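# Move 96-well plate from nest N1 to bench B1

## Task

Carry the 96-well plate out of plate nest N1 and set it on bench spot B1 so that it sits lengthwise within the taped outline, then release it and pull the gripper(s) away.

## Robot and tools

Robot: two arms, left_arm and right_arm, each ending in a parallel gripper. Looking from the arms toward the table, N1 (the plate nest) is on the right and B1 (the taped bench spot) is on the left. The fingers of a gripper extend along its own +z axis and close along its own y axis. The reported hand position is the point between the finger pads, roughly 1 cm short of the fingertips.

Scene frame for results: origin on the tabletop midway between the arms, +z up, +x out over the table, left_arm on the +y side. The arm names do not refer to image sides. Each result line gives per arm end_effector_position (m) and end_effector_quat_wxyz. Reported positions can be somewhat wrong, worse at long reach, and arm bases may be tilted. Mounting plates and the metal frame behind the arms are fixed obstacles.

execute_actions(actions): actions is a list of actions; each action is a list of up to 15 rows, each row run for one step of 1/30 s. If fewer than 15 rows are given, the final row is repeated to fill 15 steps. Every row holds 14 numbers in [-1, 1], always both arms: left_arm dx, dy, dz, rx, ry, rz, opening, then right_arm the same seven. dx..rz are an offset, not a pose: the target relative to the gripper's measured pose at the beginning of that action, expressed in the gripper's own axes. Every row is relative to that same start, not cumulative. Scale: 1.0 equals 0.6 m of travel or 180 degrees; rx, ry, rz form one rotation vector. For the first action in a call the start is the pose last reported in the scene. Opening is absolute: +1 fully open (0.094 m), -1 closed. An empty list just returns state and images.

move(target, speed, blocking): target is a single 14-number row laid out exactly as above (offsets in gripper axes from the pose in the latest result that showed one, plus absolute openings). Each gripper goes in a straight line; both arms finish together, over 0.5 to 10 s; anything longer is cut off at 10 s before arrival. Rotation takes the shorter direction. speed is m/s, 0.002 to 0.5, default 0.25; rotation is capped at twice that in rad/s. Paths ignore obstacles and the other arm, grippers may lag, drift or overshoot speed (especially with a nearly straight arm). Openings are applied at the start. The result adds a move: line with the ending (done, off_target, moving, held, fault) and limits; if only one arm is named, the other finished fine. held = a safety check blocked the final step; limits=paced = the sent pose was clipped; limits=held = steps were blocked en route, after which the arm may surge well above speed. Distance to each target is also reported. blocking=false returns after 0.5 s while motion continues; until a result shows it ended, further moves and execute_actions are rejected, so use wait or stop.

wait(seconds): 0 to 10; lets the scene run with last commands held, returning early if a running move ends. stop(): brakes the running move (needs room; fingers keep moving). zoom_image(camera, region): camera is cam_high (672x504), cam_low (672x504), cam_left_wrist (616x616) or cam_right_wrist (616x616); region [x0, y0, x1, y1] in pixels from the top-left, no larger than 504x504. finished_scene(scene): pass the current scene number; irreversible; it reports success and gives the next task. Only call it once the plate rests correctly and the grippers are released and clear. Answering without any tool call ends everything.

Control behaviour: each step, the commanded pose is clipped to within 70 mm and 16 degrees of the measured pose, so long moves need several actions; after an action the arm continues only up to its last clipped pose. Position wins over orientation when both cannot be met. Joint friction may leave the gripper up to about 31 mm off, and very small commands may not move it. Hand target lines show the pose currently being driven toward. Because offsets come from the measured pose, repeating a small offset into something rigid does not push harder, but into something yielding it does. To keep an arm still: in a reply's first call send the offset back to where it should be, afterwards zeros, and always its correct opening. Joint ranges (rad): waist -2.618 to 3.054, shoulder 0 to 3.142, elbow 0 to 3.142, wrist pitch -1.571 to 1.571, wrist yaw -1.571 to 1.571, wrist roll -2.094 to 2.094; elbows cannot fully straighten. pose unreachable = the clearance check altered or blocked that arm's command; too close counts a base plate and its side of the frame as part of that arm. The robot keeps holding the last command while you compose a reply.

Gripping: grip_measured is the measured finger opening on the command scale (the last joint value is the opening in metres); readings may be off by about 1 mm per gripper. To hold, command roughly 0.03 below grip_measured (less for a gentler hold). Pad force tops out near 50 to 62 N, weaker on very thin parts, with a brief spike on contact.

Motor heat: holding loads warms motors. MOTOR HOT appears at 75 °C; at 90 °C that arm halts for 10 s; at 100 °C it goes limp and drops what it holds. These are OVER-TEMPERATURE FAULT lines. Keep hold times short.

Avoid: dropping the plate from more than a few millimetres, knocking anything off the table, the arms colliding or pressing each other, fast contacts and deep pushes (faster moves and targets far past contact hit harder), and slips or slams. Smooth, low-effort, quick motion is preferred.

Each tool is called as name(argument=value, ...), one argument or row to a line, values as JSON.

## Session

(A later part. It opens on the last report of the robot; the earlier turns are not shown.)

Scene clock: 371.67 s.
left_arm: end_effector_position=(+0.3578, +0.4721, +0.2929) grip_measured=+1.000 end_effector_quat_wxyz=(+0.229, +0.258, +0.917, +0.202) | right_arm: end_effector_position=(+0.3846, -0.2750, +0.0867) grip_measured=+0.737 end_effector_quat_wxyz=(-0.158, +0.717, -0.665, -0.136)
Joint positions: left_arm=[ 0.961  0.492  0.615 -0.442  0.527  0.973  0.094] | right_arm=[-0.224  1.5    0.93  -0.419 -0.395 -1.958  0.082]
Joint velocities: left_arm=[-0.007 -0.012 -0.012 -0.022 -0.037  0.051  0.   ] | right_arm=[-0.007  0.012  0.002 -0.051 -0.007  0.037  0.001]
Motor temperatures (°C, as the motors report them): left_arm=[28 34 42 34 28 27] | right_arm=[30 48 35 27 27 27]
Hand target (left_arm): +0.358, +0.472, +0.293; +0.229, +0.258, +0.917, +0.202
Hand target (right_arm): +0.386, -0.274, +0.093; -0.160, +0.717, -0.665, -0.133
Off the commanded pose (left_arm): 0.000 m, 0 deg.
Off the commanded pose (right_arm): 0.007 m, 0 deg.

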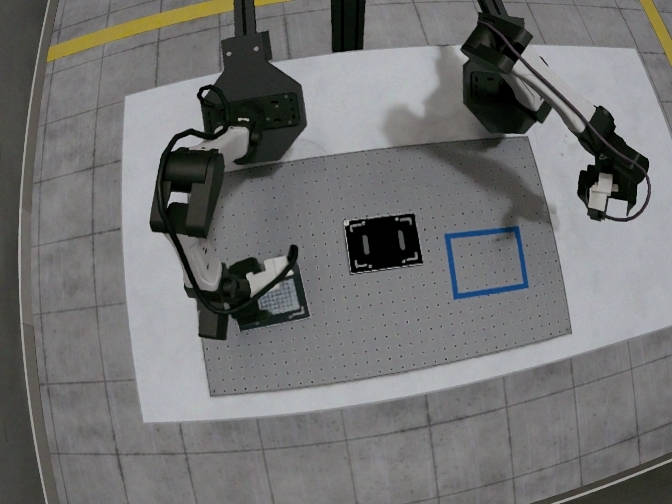

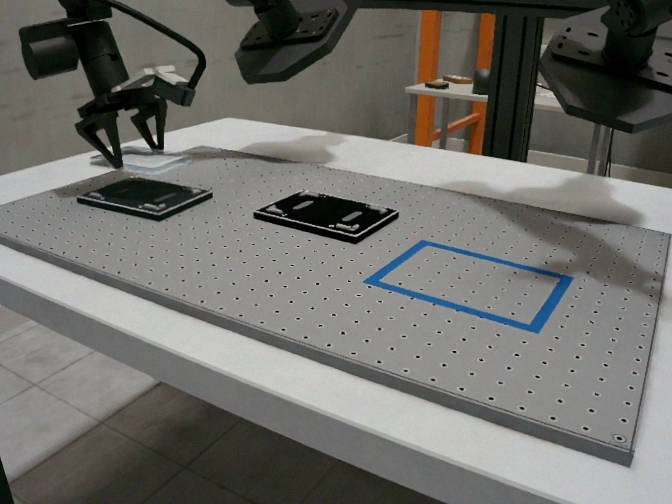

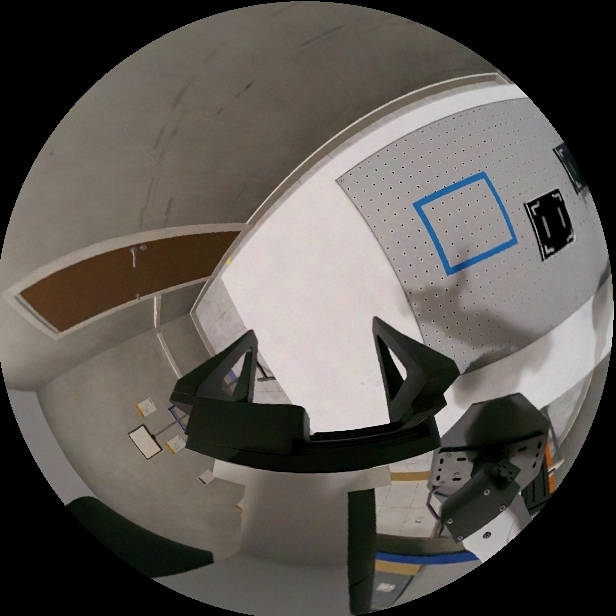

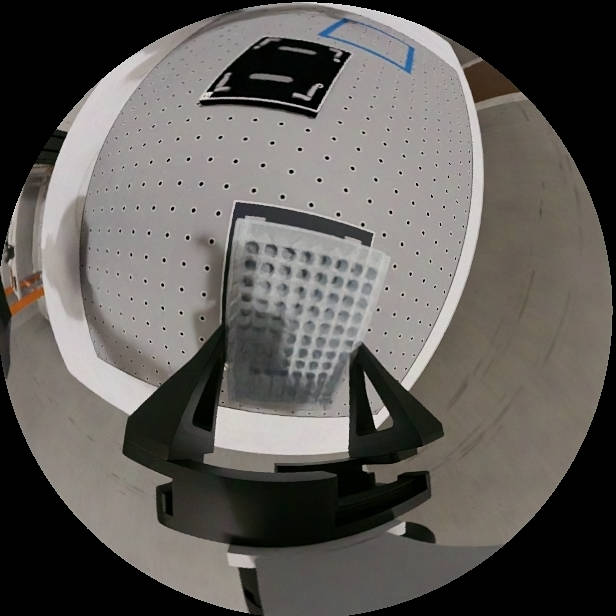

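move(
  target=[0,0,0,0,0,0,1,-0.756,-0.078,0.3765,0.0025,-0.0056,0.0315,0.695],
  speed=0.35,
)

zoom_image(
  camera="cam_low",
  region=[350, 180, 590, 345],
)

zoom_image(
  camera="cam_right_wrist",
  region=[170, 160, 450, 440],
)

Scene clock: 422.93 s.
left_arm: end_effector_position=(+0.3578, +0.4721, +0.2929) grip_measured=+1.000 end_effector_quat_wxyz=(+0.229, +0.258, +0.917, +0.202) | right_arm: end_effector_position=(+0.4043, +0.2313, +0.0634) grip_measured=+0.737 end_effector_quat_wxyz=(-0.157, +0.677, -0.701, -0.160)
Joint positions: left_arm=[ 0.961  0.492  0.615 -0.442  0.527  0.973  0.094] | right_arm=[ 0.946  2.562  2.053 -0.43   0.289 -0.903  0.082]
Joint velocities: left_arm=[ 0.012 -0.007  0.002 -0.007  0.051 -0.022  0.   ] | right_arm=[ 0.002  0.002  0.002 -0.066  0.037 -0.007  0.001]
Motor temperatures (°C, as the motors report them): left_arm=[28 34 42 34 28 27] | right_arm=[30 50 35 27 27 27]
Hand target (left_arm): +0.358, +0.472, +0.293; +0.229, +0.258, +0.917, +0.202
Hand target (right_arm): +0.404, +0.236, +0.064; -0.159, +0.676, -0.702, -0.160
Off the commanded pose (left_arm): 0.000 m, 0 deg.
Off the commanded pose (right_arm): 0.006 m, 2 deg.
move: done

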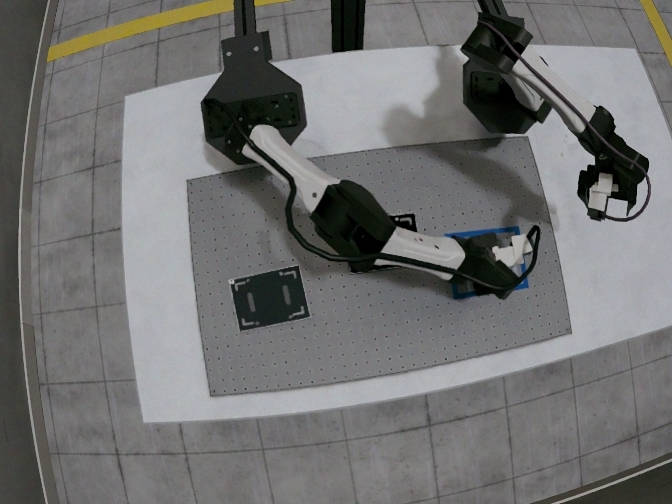

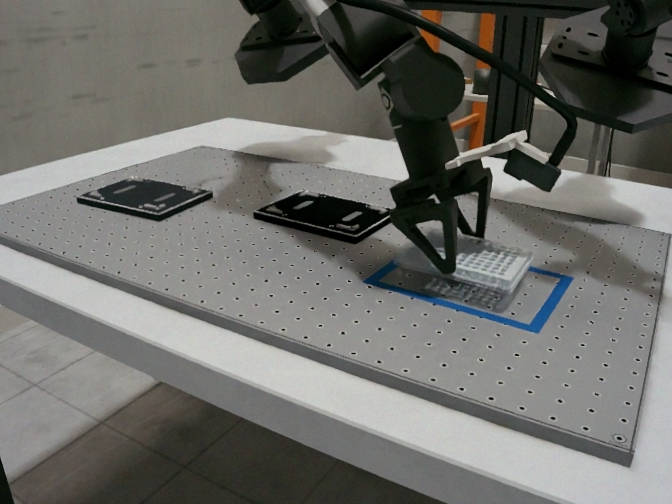

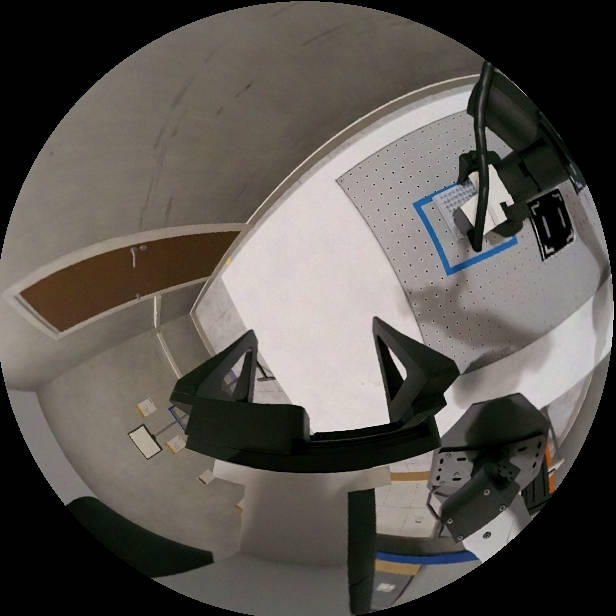

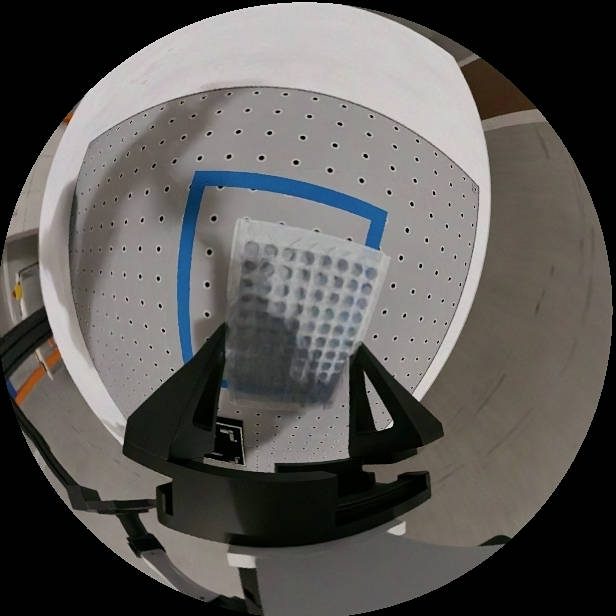

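Region (350, 180, 590, 345) of cam_low's 672x504 image, scaled by 2.100, with more detail than that image has; it fills the top 346 rows of this view, and the rest is white.

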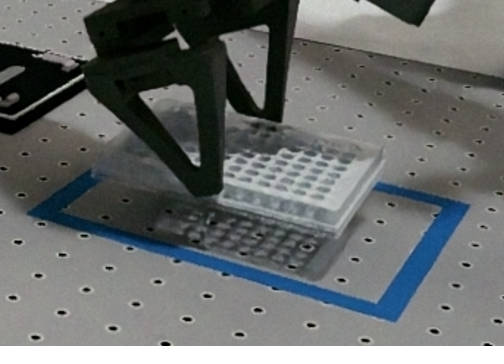

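Region (170, 160, 450, 440) of cam_right_wrist's 616x616 image, scaled by 1.800, with more detail than that image has.

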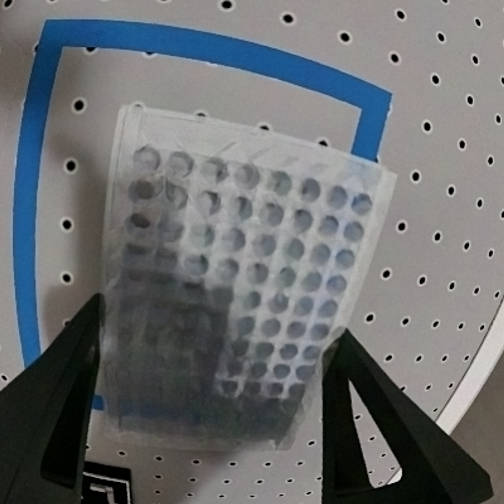

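zoom_image(
  camera="cam_low",
  region=[460, 230, 580, 340],
)

zoom_image(
  camera="cam_low",
  region=[355, 215, 475, 310],
)

zoom_image(
  camera="cam_high",
  region=[430, 205, 570, 320],
)

Region (460, 230, 580, 340) of cam_low's 672x504 image, scaled by 4.200, with more detail than that image has; it fills the top 462 rows of this view, and the rest is white.

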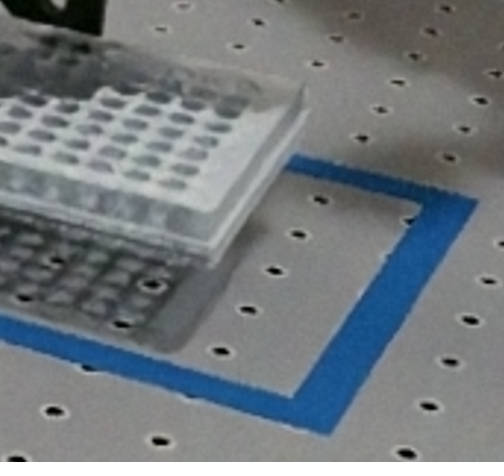

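Region (355, 215, 475, 310) of cam_low's 672x504 image, scaled by 4.200, with more detail than that image has; it fills the top 399 rows of this view, and the rest is white.

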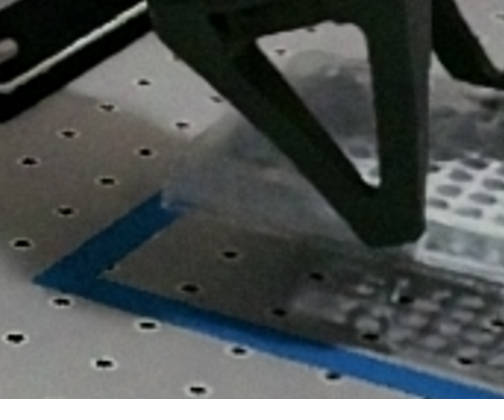

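Region (430, 205, 570, 320) of cam_high's 672x504 image, scaled by 3.600, with more detail than that image has; it fills the top 414 rows of this view, and the rest is white.

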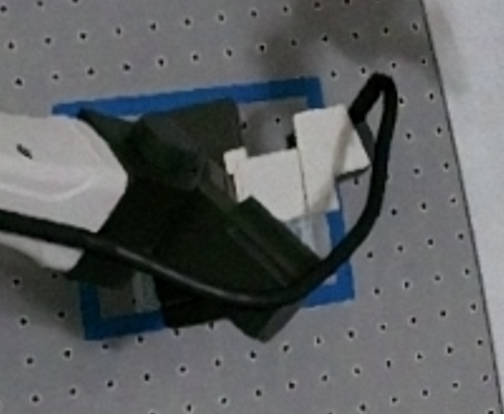

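zoom_image(
  camera="cam_low",
  region=[480, 235, 550, 300],
)

zoom_image(
  camera="cam_left_wrist",
  region=[400, 150, 530, 280],
)

Region (480, 235, 550, 300) of cam_low's 672x504 image, scaled by 7.200, with more detail than that image has; it fills the top 468 rows of this view, and the rest is white.

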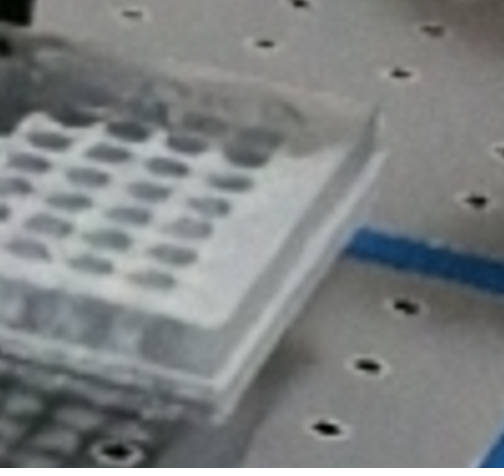

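Region (400, 150, 530, 280) of cam_left_wrist's 616x616 image, scaled by 3.877, with more detail than that image has.

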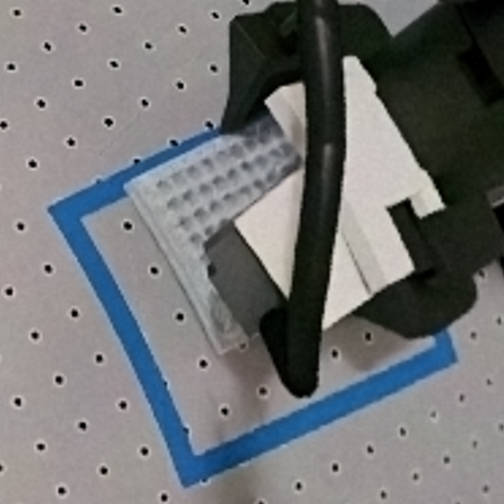

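move(
  target=[0,0,0,0,0,0,1,0.0294,0.0235,0.033,0.0219,0.0085,-0.0133,0.695],
  speed=0.06,
)

zoom_image(
  camera="cam_low",
  region=[460, 230, 580, 340],
)

zoom_image(
  camera="cam_low",
  region=[355, 215, 475, 310],
)

Scene clock: 531.97 s.
left_arm: end_effector_position=(+0.3578, +0.4721, +0.2929) grip_measured=+1.000 end_effector_quat_wxyz=(+0.229, +0.258, +0.917, +0.202) | right_arm: end_effector_position=(+0.3907, +0.2250, +0.0401) grip_measured=+0.737 end_effector_quat_wxyz=(-0.171, +0.688, -0.694, -0.126)
Joint positions: left_arm=[ 0.961  0.492  0.615 -0.442  0.527  0.973  0.094] | right_arm=[ 0.946  2.562  1.917 -0.26   0.348 -0.952  0.082]
Joint velocities: left_arm=[ 0.022 -0.012  0.007 -0.007 -0.037 -0.022  0.   ] | right_arm=[-0.007  0.017  0.007  0.037 -0.037 -0.037 -0.001]
Motor temperatures (°C, as the motors report them): left_arm=[28 33 42 34 28 27] | right_arm=[38 54 40 27 27 27]
Hand target (left_arm): +0.358, +0.472, +0.293; +0.229, +0.258, +0.917, +0.202
Hand target (right_arm): +0.390, +0.224, +0.038; -0.173, +0.689, -0.693, -0.123
Off the commanded pose (left_arm): 0.000 m, 0 deg.
Off the commanded pose (right_arm): 0.002 m, 1 deg.
move: done

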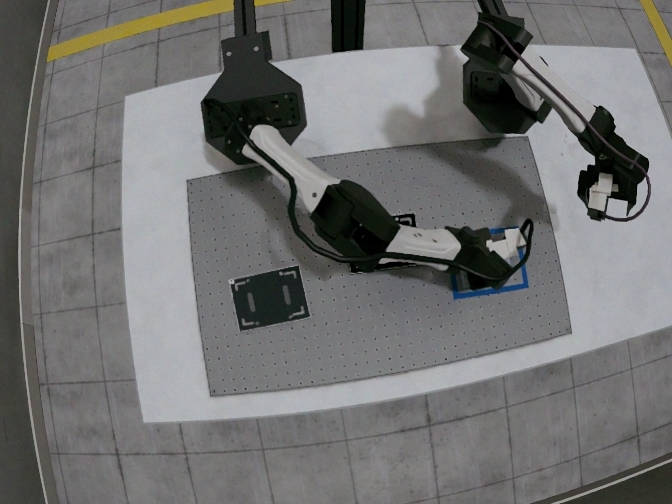

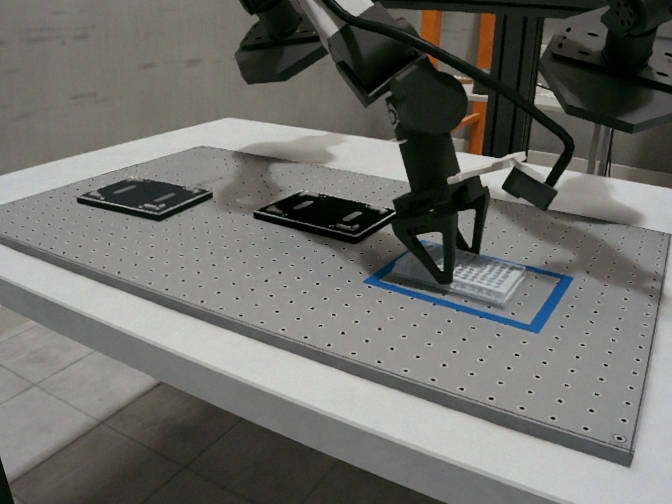

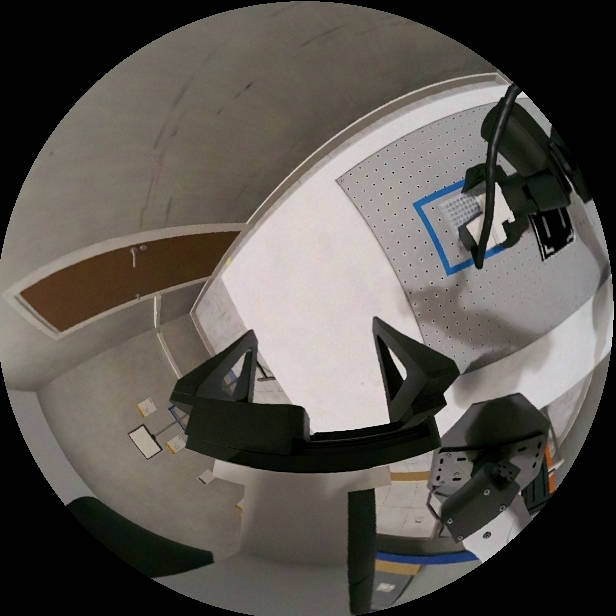

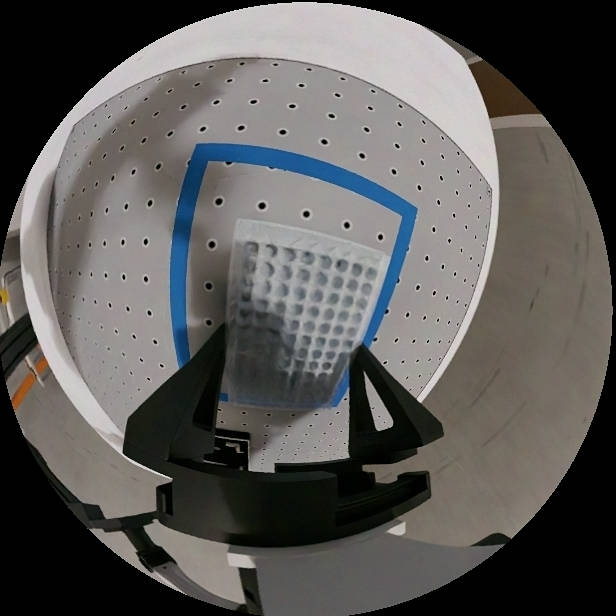

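Region (460, 230, 580, 340) of cam_low's 672x504 image, scaled by 4.200, with more detail than that image has; it fills the top 462 rows of this view, and the rest is white.

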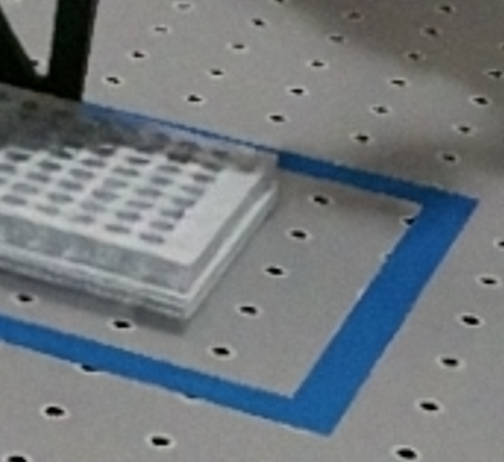

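Region (355, 215, 475, 310) of cam_low's 672x504 image, scaled by 4.200, with more detail than that image has; it fills the top 399 rows of this view, and the rest is white.

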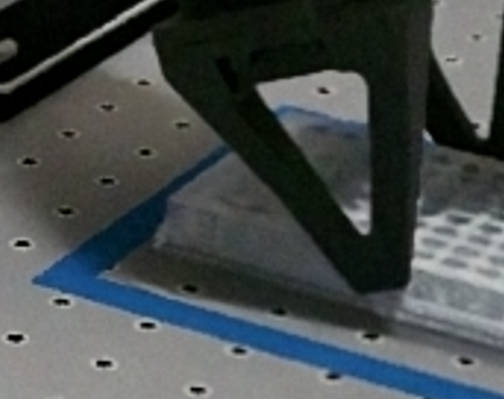

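execute_actions(
  actions=[],
)

Scene clock: 545.37 s.
left_arm: end_effector_position=(+0.3578, +0.4721, +0.2929) grip_measured=+1.000 end_effector_quat_wxyz=(+0.229, +0.258, +0.917, +0.202) | right_arm: end_effector_position=(+0.3910, +0.2252, +0.0402) grip_measured=+0.737 end_effector_quat_wxyz=(-0.171, +0.688, -0.694, -0.126)
Joint positions: left_arm=[ 0.961  0.492  0.615 -0.442  0.527  0.973  0.094] | right_arm=[ 0.946  2.562  1.917 -0.259  0.348 -0.952  0.082]
Joint velocities: left_arm=[-0.002 -0.012 -0.017 -0.022 -0.007 -0.007  0.   ] | right_arm=[-0.027 -0.002  0.002 -0.066 -0.022  0.066  0.001]
Motor temperatures (°C, as the motors report them): left_arm=[28 33 42 34 28 27] | right_arm=[38 55 39 27 27 27]
Hand target (left_arm): +0.358, +0.472, +0.293; +0.229, +0.258, +0.917, +0.202
Hand target (right_arm): +0.389, +0.224, +0.038; -0.173, +0.689, -0.693, -0.123
Off the commanded pose (left_arm): 0.000 m, 0 deg.
Off the commanded pose (right_arm): 0.003 m, 0 deg.

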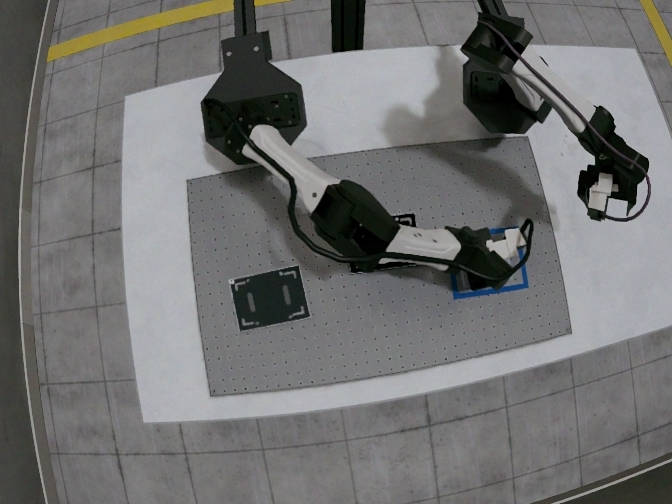

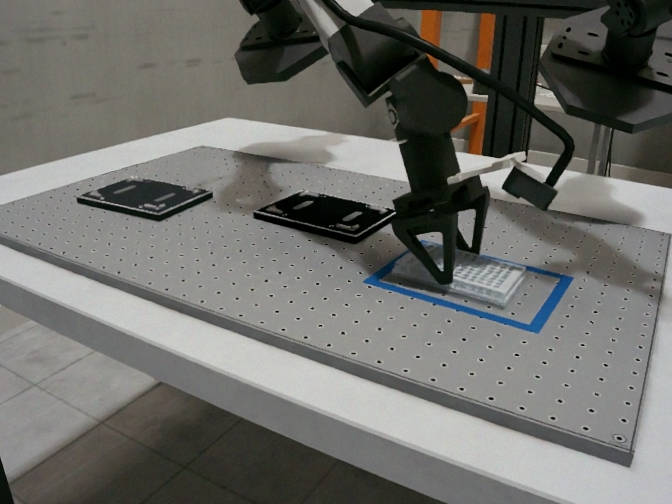

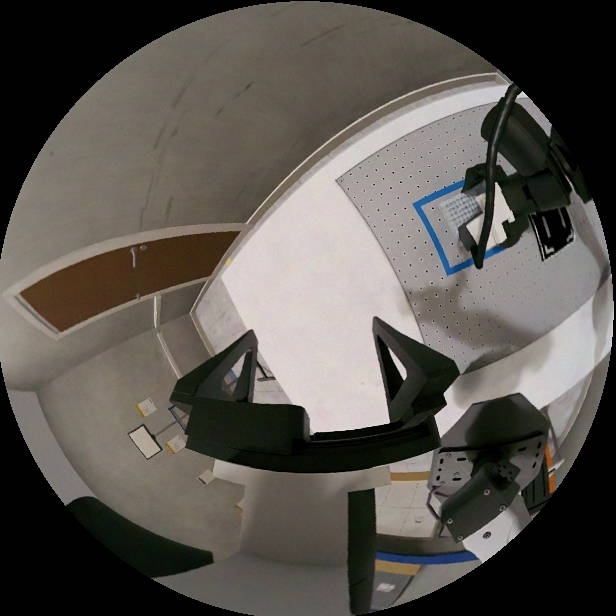

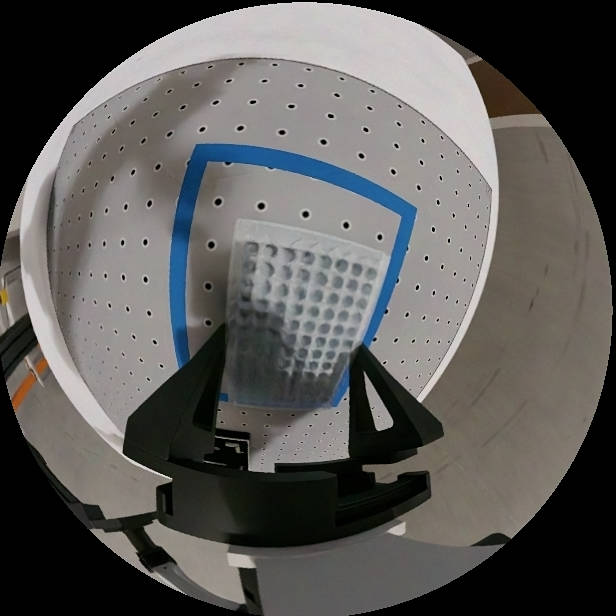

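zoom_image(
  camera="cam_right_wrist",
  region=[150, 130, 440, 420],
)

zoom_image(
  camera="cam_low",
  region=[355, 215, 585, 345],
)

zoom_image(
  camera="cam_left_wrist",
  region=[390, 150, 560, 290],
)

Region (150, 130, 440, 420) of cam_right_wrist's 616x616 image, scaled by 1.738, with more detail than that image has.

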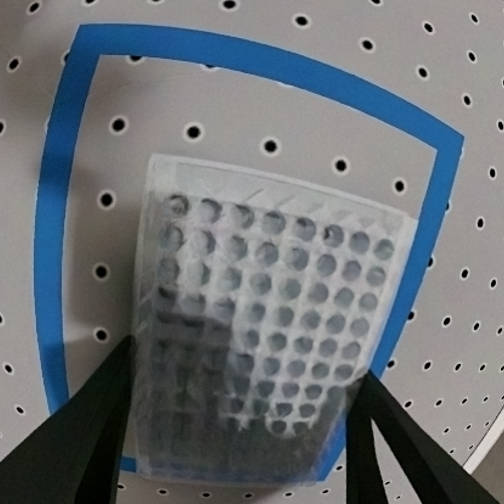

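Region (355, 215, 585, 345) of cam_low's 672x504 image, scaled by 2.191, with more detail than that image has; it fills the top 285 rows of this view, and the rest is white.

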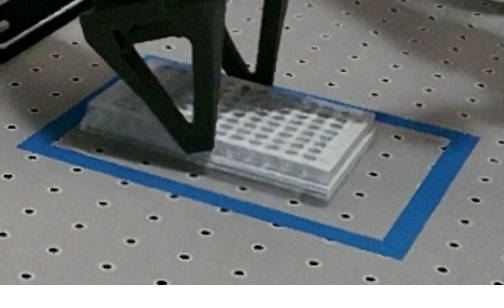

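Region (390, 150, 560, 290) of cam_left_wrist's 616x616 image, scaled by 2.965, with more detail than that image has; it fills the top 415 rows of this view, and the rest is white.

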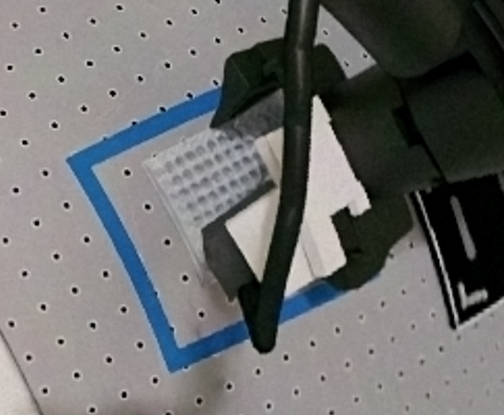

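execute_actions(
  actions=[
    [[0,0,0,0,0,0,1,0,0.0020,0.0033,0.0004,-0.0003,0.0002,0.695],[0,0,0,0,0,0,1,0,0.0028,0.0045,0.0006,-0.0004,0.0003,0.695],[0,0,0,0,0,0,1,0,0.0035,0.0057,0.0007,-0.0005,0.0003,0.695],[0,0,0,0,0,0,1,0,0.0043,0.0069,0.0009,-0.0006,0.0004,0.695],[0,0,0,0,0,0,1,0,0.0050,0.0081,0.0010,-0.0007,0.0005,0.695],[0,0,0,0,0,0,1,-0.0001,0.0057,0.0093,0.0011,-0.0008,0.0005,0.695],[0,0,0,0,0,0,1,-0.0001,0.0065,0.0105,0.0013,-0.0009,0.0006,0.695],[0,0,0,0,0,0,1,-0.0001,0.0072,0.0117,0.0014,-0.0010,0.0006,0.695],[0,0,0,0,0,0,1,-0.0001,0.0079,0.0129,0.0016,-0.0011,0.0007,0.695],[0,0,0,0,0,0,1,-0.0001,0.0087,0.0141,0.0017,-0.0012,0.0008,0.695],[0,0,0,0,0,0,1,-0.0002,0.0094,0.0153,0.0018,-0.0013,0.0008,0.695],[0,0,0,0,0,0,1,-0.0002,0.0101,0.0165,0.0020,-0.0014,0.0009,0.695],[0,0,0,0,0,0,1,-0.0002,0.0109,0.0177,0.0021,-0.0015,0.0010,0.695],[0,0,0,0,0,0,1,-0.0002,0.0116,0.0189,0.0023,-0.0016,0.0010,0.695],[0,0,0,0,0,0,1,-0.0002,0.0123,0.0200,0.0024,-0.0017,0.0011,0.695]],
  ],
)

Scene clock: 602.03 s.
left_arm: end_effector_position=(+0.3578, +0.4721, +0.2929) grip_measured=+1.000 end_effector_quat_wxyz=(+0.229, +0.258, +0.917, +0.202) | right_arm: end_effector_position=(+0.3909, +0.2274, +0.0380) grip_measured=+0.737 end_effector_quat_wxyz=(-0.176, +0.685, -0.695, -0.125)
Joint positions: left_arm=[ 0.961  0.492  0.615 -0.442  0.527  0.973  0.094] | right_arm=[ 0.946  2.57   1.917 -0.241  0.348 -0.952  0.082]
Joint velocities: left_arm=[-0.002 -0.002 -0.012 -0.051  0.037  0.037  0.   ] | right_arm=[-0.017  0.11  -0.002  0.051  0.037  0.051 -0.001]
Motor temperatures (°C, as the motors report them): left_arm=[28 33 42 35 28 27] | right_arm=[39 57 36 28 27 27]
Hand target (left_arm): +0.358, +0.472, +0.293; +0.229, +0.258, +0.917, +0.202
Hand target (right_arm): +0.384, +0.230, +0.029; -0.176, +0.685, -0.695, -0.125
Off the commanded pose (left_arm): 0.000 m, 0 deg.
Off the commanded pose (right_arm): 0.012 m, 0 deg.

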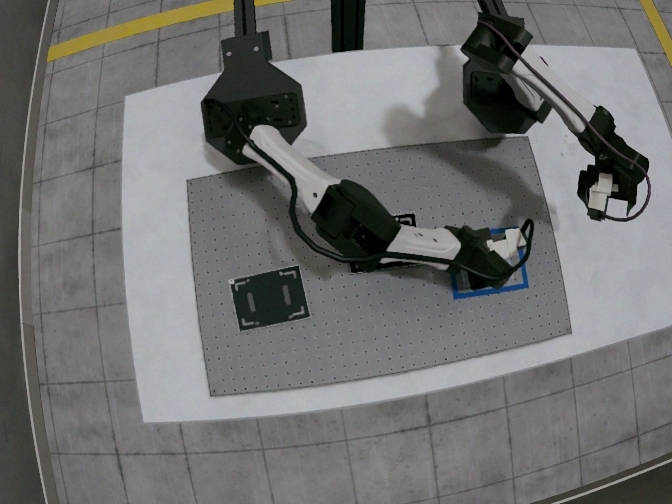

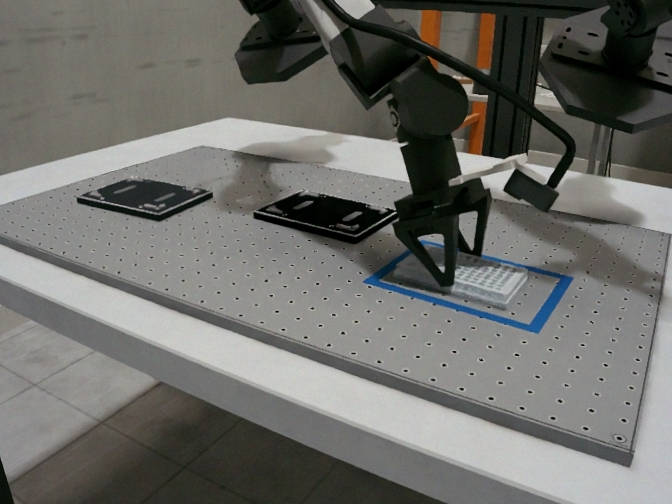

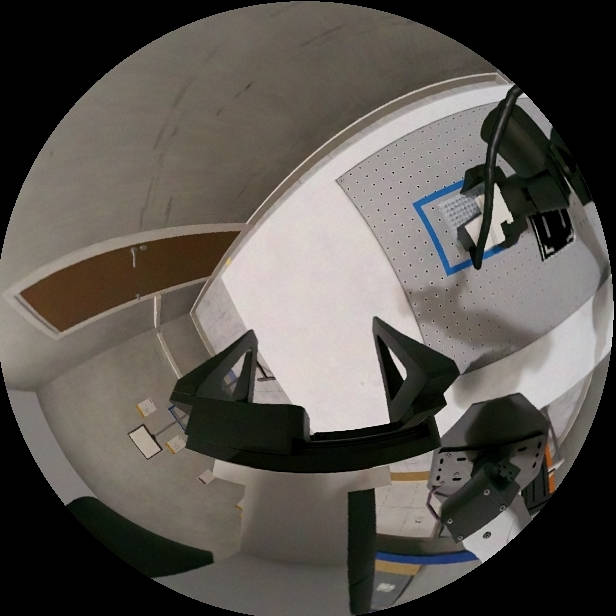

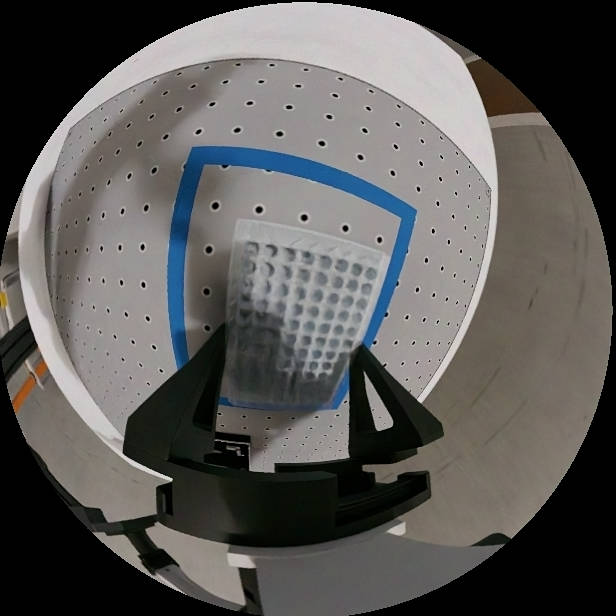

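execute_actions(
  actions=[],
)

zoom_image(
  camera="cam_low",
  region=[460, 230, 580, 340],
)

zoom_image(
  camera="cam_low",
  region=[355, 215, 475, 310],
)

Scene clock: 610.40 s.
left_arm: end_effector_position=(+0.3578, +0.4721, +0.2929) grip_measured=+1.000 end_effector_quat_wxyz=(+0.229, +0.258, +0.917, +0.202) | right_arm: end_effector_position=(+0.3893, +0.2284, +0.0355) grip_measured=+0.737 end_effector_quat_wxyz=(-0.176, +0.685, -0.696, -0.125)
Joint positions: left_arm=[ 0.961  0.492  0.615 -0.442  0.527  0.973  0.094] | right_arm=[ 0.946  2.577  1.917 -0.232  0.348 -0.952  0.082]
Joint velocities: left_arm=[ 0.007 -0.002 -0.012 -0.051 -0.051 -0.037  0.   ] | right_arm=[-0.012  0.012  0.002 -0.007 -0.022  0.051  0.   ]
Motor temperatures (°C, as the motors report them): left_arm=[28 33 42 35 28 27] | right_arm=[39 57 36 28 27 27]
Hand target (left_arm): +0.358, +0.472, +0.293; +0.229, +0.258, +0.917, +0.202
Hand target (right_arm): +0.384, +0.230, +0.029; -0.175, +0.685, -0.695, -0.125
Off the commanded pose (left_arm): 0.000 m, 0 deg.
Off the commanded pose (right_arm): 0.008 m, 0 deg.

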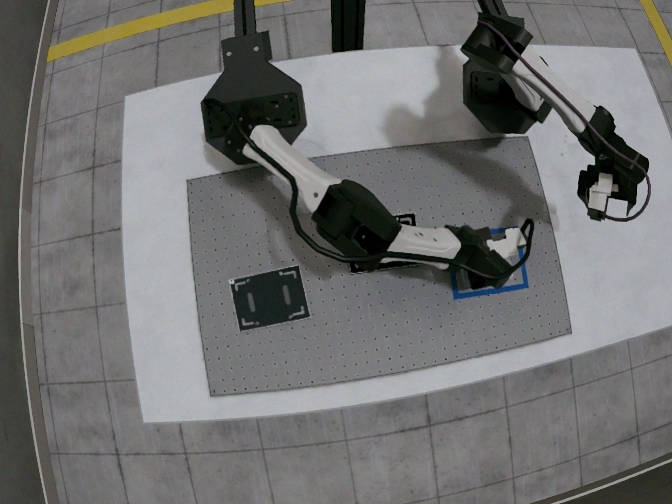

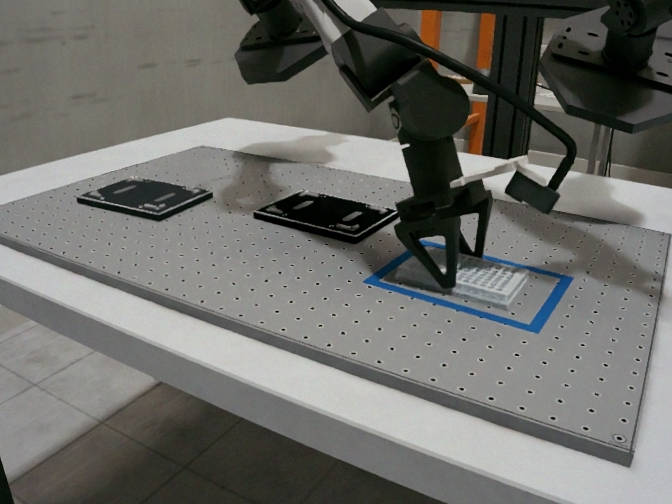

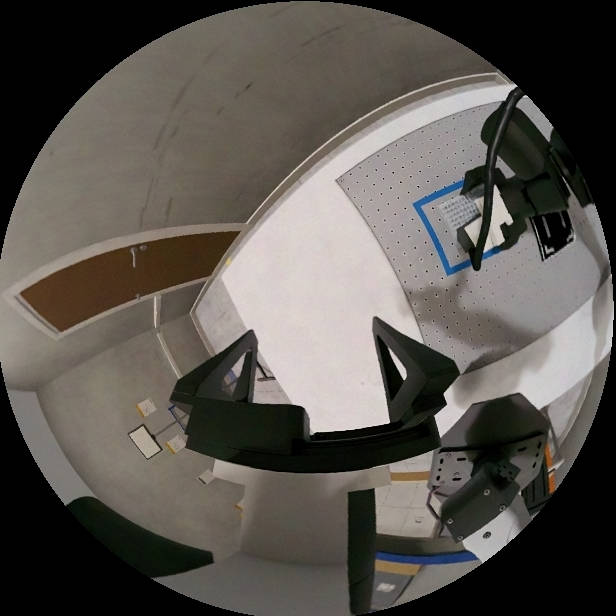

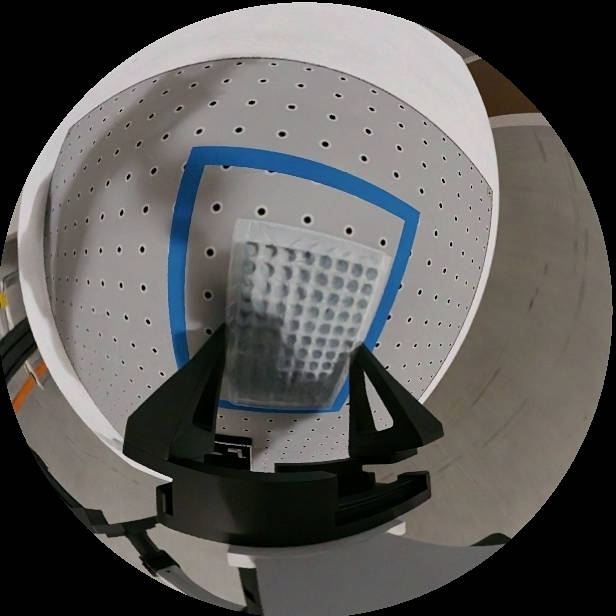

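Region (460, 230, 580, 340) of cam_low's 672x504 image, scaled by 4.200, with more detail than that image has; it fills the top 462 rows of this view, and the rest is white.

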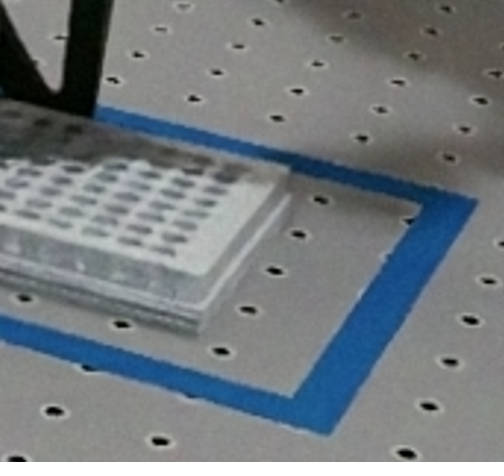

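Region (355, 215, 475, 310) of cam_low's 672x504 image, scaled by 4.200, with more detail than that image has; it fills the top 399 rows of this view, and the rest is white.

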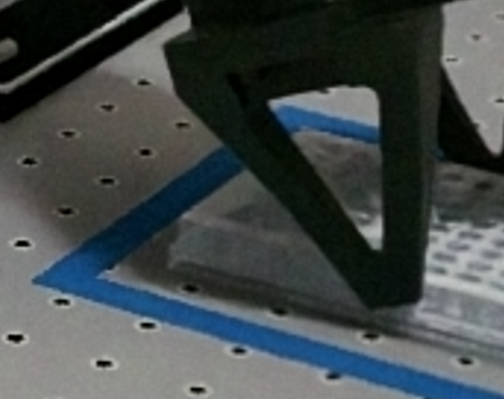

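execute_actions(
  actions=[
    [[0,0,0,0,0,0,1,0,0,0,0,0,0,0.70],[0,0,0,0,0,0,1,0,0,0,0,0,0,0.715],[0,0,0,0,0,0,1,0,0,0,0,0,0,0.73],[0,0,0,0,0,0,1,0,0,0,0,0,0,0.745],[0,0,0,0,0,0,1,0,0,0,0,0,0,0.76],[0,0,0,0,0,0,1,0,0,0,0,0,0,0.79],[0,0,0,0,0,0,1,0,0,0,0,0,0,0.82],[0,0,0,0,0,0,1,0,0,0,0,0,0,0.86],[0,0,0,0,0,0,1,0,0,0,0,0,0,0.90],[0,0,0,0,0,0,1,0,0,0,0,0,0,0.94],[0,0,0,0,0,0,1,0,0,0,0,0,0,0.97],[0,0,0,0,0,0,1,0,0,0,0,0,0,1.0]],
  ],
)

zoom_image(
  camera="cam_low",
  region=[355, 215, 585, 345],
)

zoom_image(
  camera="cam_right_wrist",
  region=[150, 130, 440, 420],
)

Scene clock: 627.40 s.
left_arm: end_effector_position=(+0.3578, +0.4721, +0.2929) grip_measured=+1.000 end_effector_quat_wxyz=(+0.229, +0.258, +0.917, +0.202) | right_arm: end_effector_position=(+0.3892, +0.2285, +0.0355) grip_measured=+1.000 end_effector_quat_wxyz=(-0.176, +0.685, -0.696, -0.126)
Joint positions: left_arm=[ 0.961  0.492  0.615 -0.442  0.527  0.973  0.094] | right_arm=[ 0.946  2.577  1.917 -0.232  0.347 -0.952  0.094]
Joint velocities: left_arm=[-0.007 -0.022  0.002 -0.022  0.066 -0.022  0.   ] | right_arm=[-0.017  0.002  0.002 -0.022 -0.007  0.007  0.   ]
Motor temperatures (°C, as the motors report them): left_arm=[28 33 42 35 28 27] | right_arm=[39 56 37 28 27 27]
Hand target (left_arm): +0.358, +0.472, +0.293; +0.229, +0.258, +0.917, +0.202
Hand target (right_arm): +0.389, +0.228, +0.036; -0.176, +0.685, -0.696, -0.126
Off the commanded pose (left_arm): 0.000 m, 0 deg.
Off the commanded pose (right_arm): 0.000 m, 0 deg.

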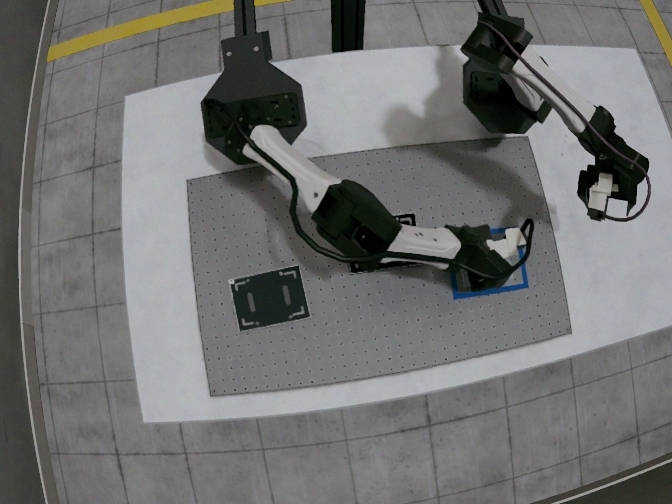

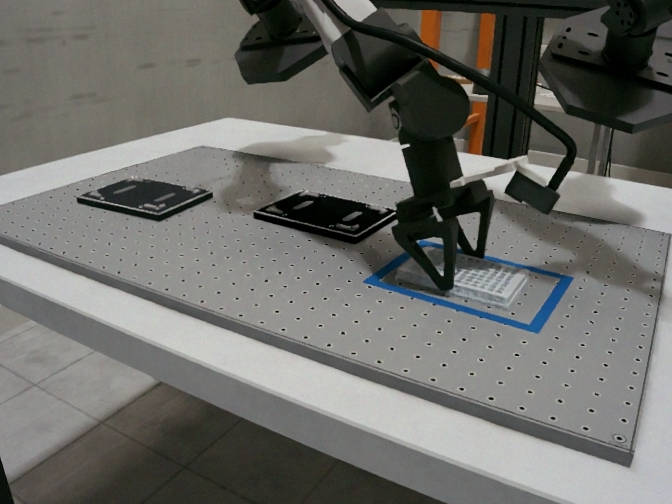

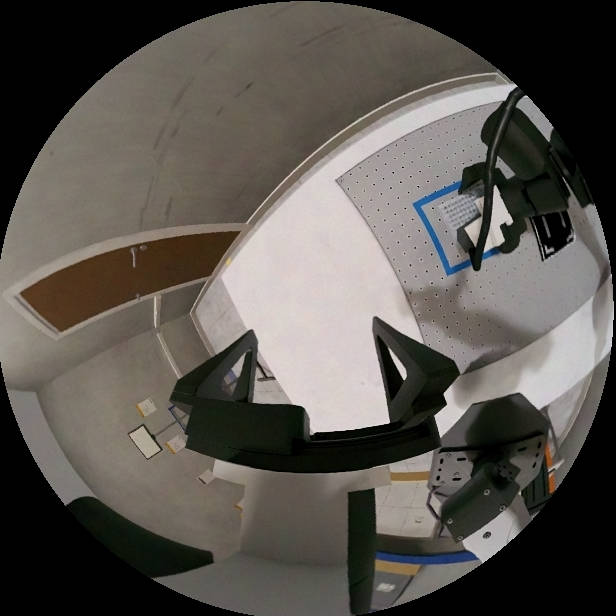

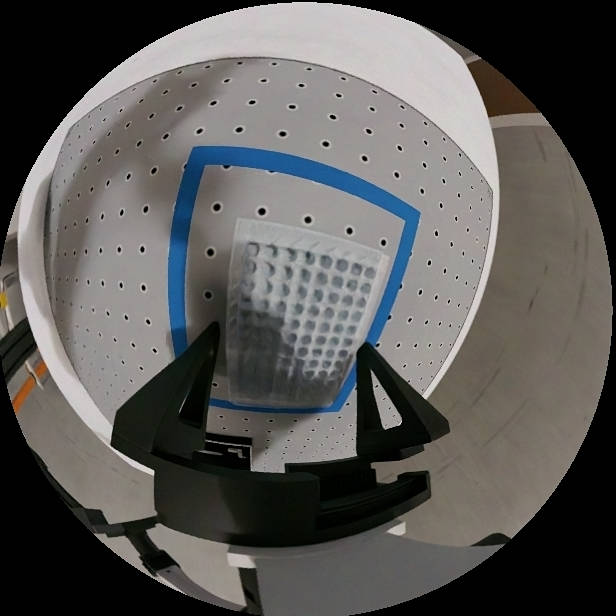

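Region (355, 215, 585, 345) of cam_low's 672x504 image, scaled by 2.191, with more detail than that image has; it fills the top 285 rows of this view, and the rest is white.

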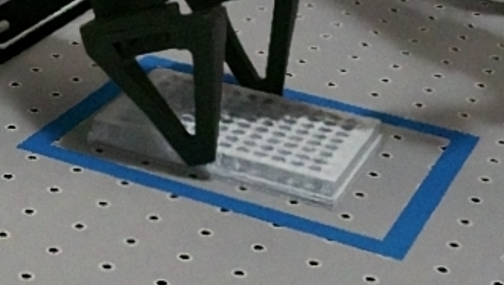

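Region (150, 130, 440, 420) of cam_right_wrist's 616x616 image, scaled by 1.738, with more detail than that image has.

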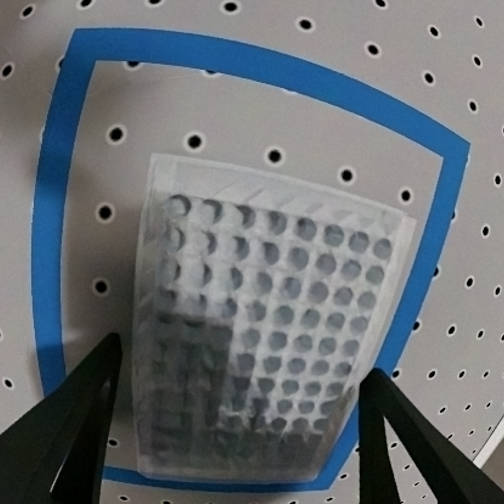

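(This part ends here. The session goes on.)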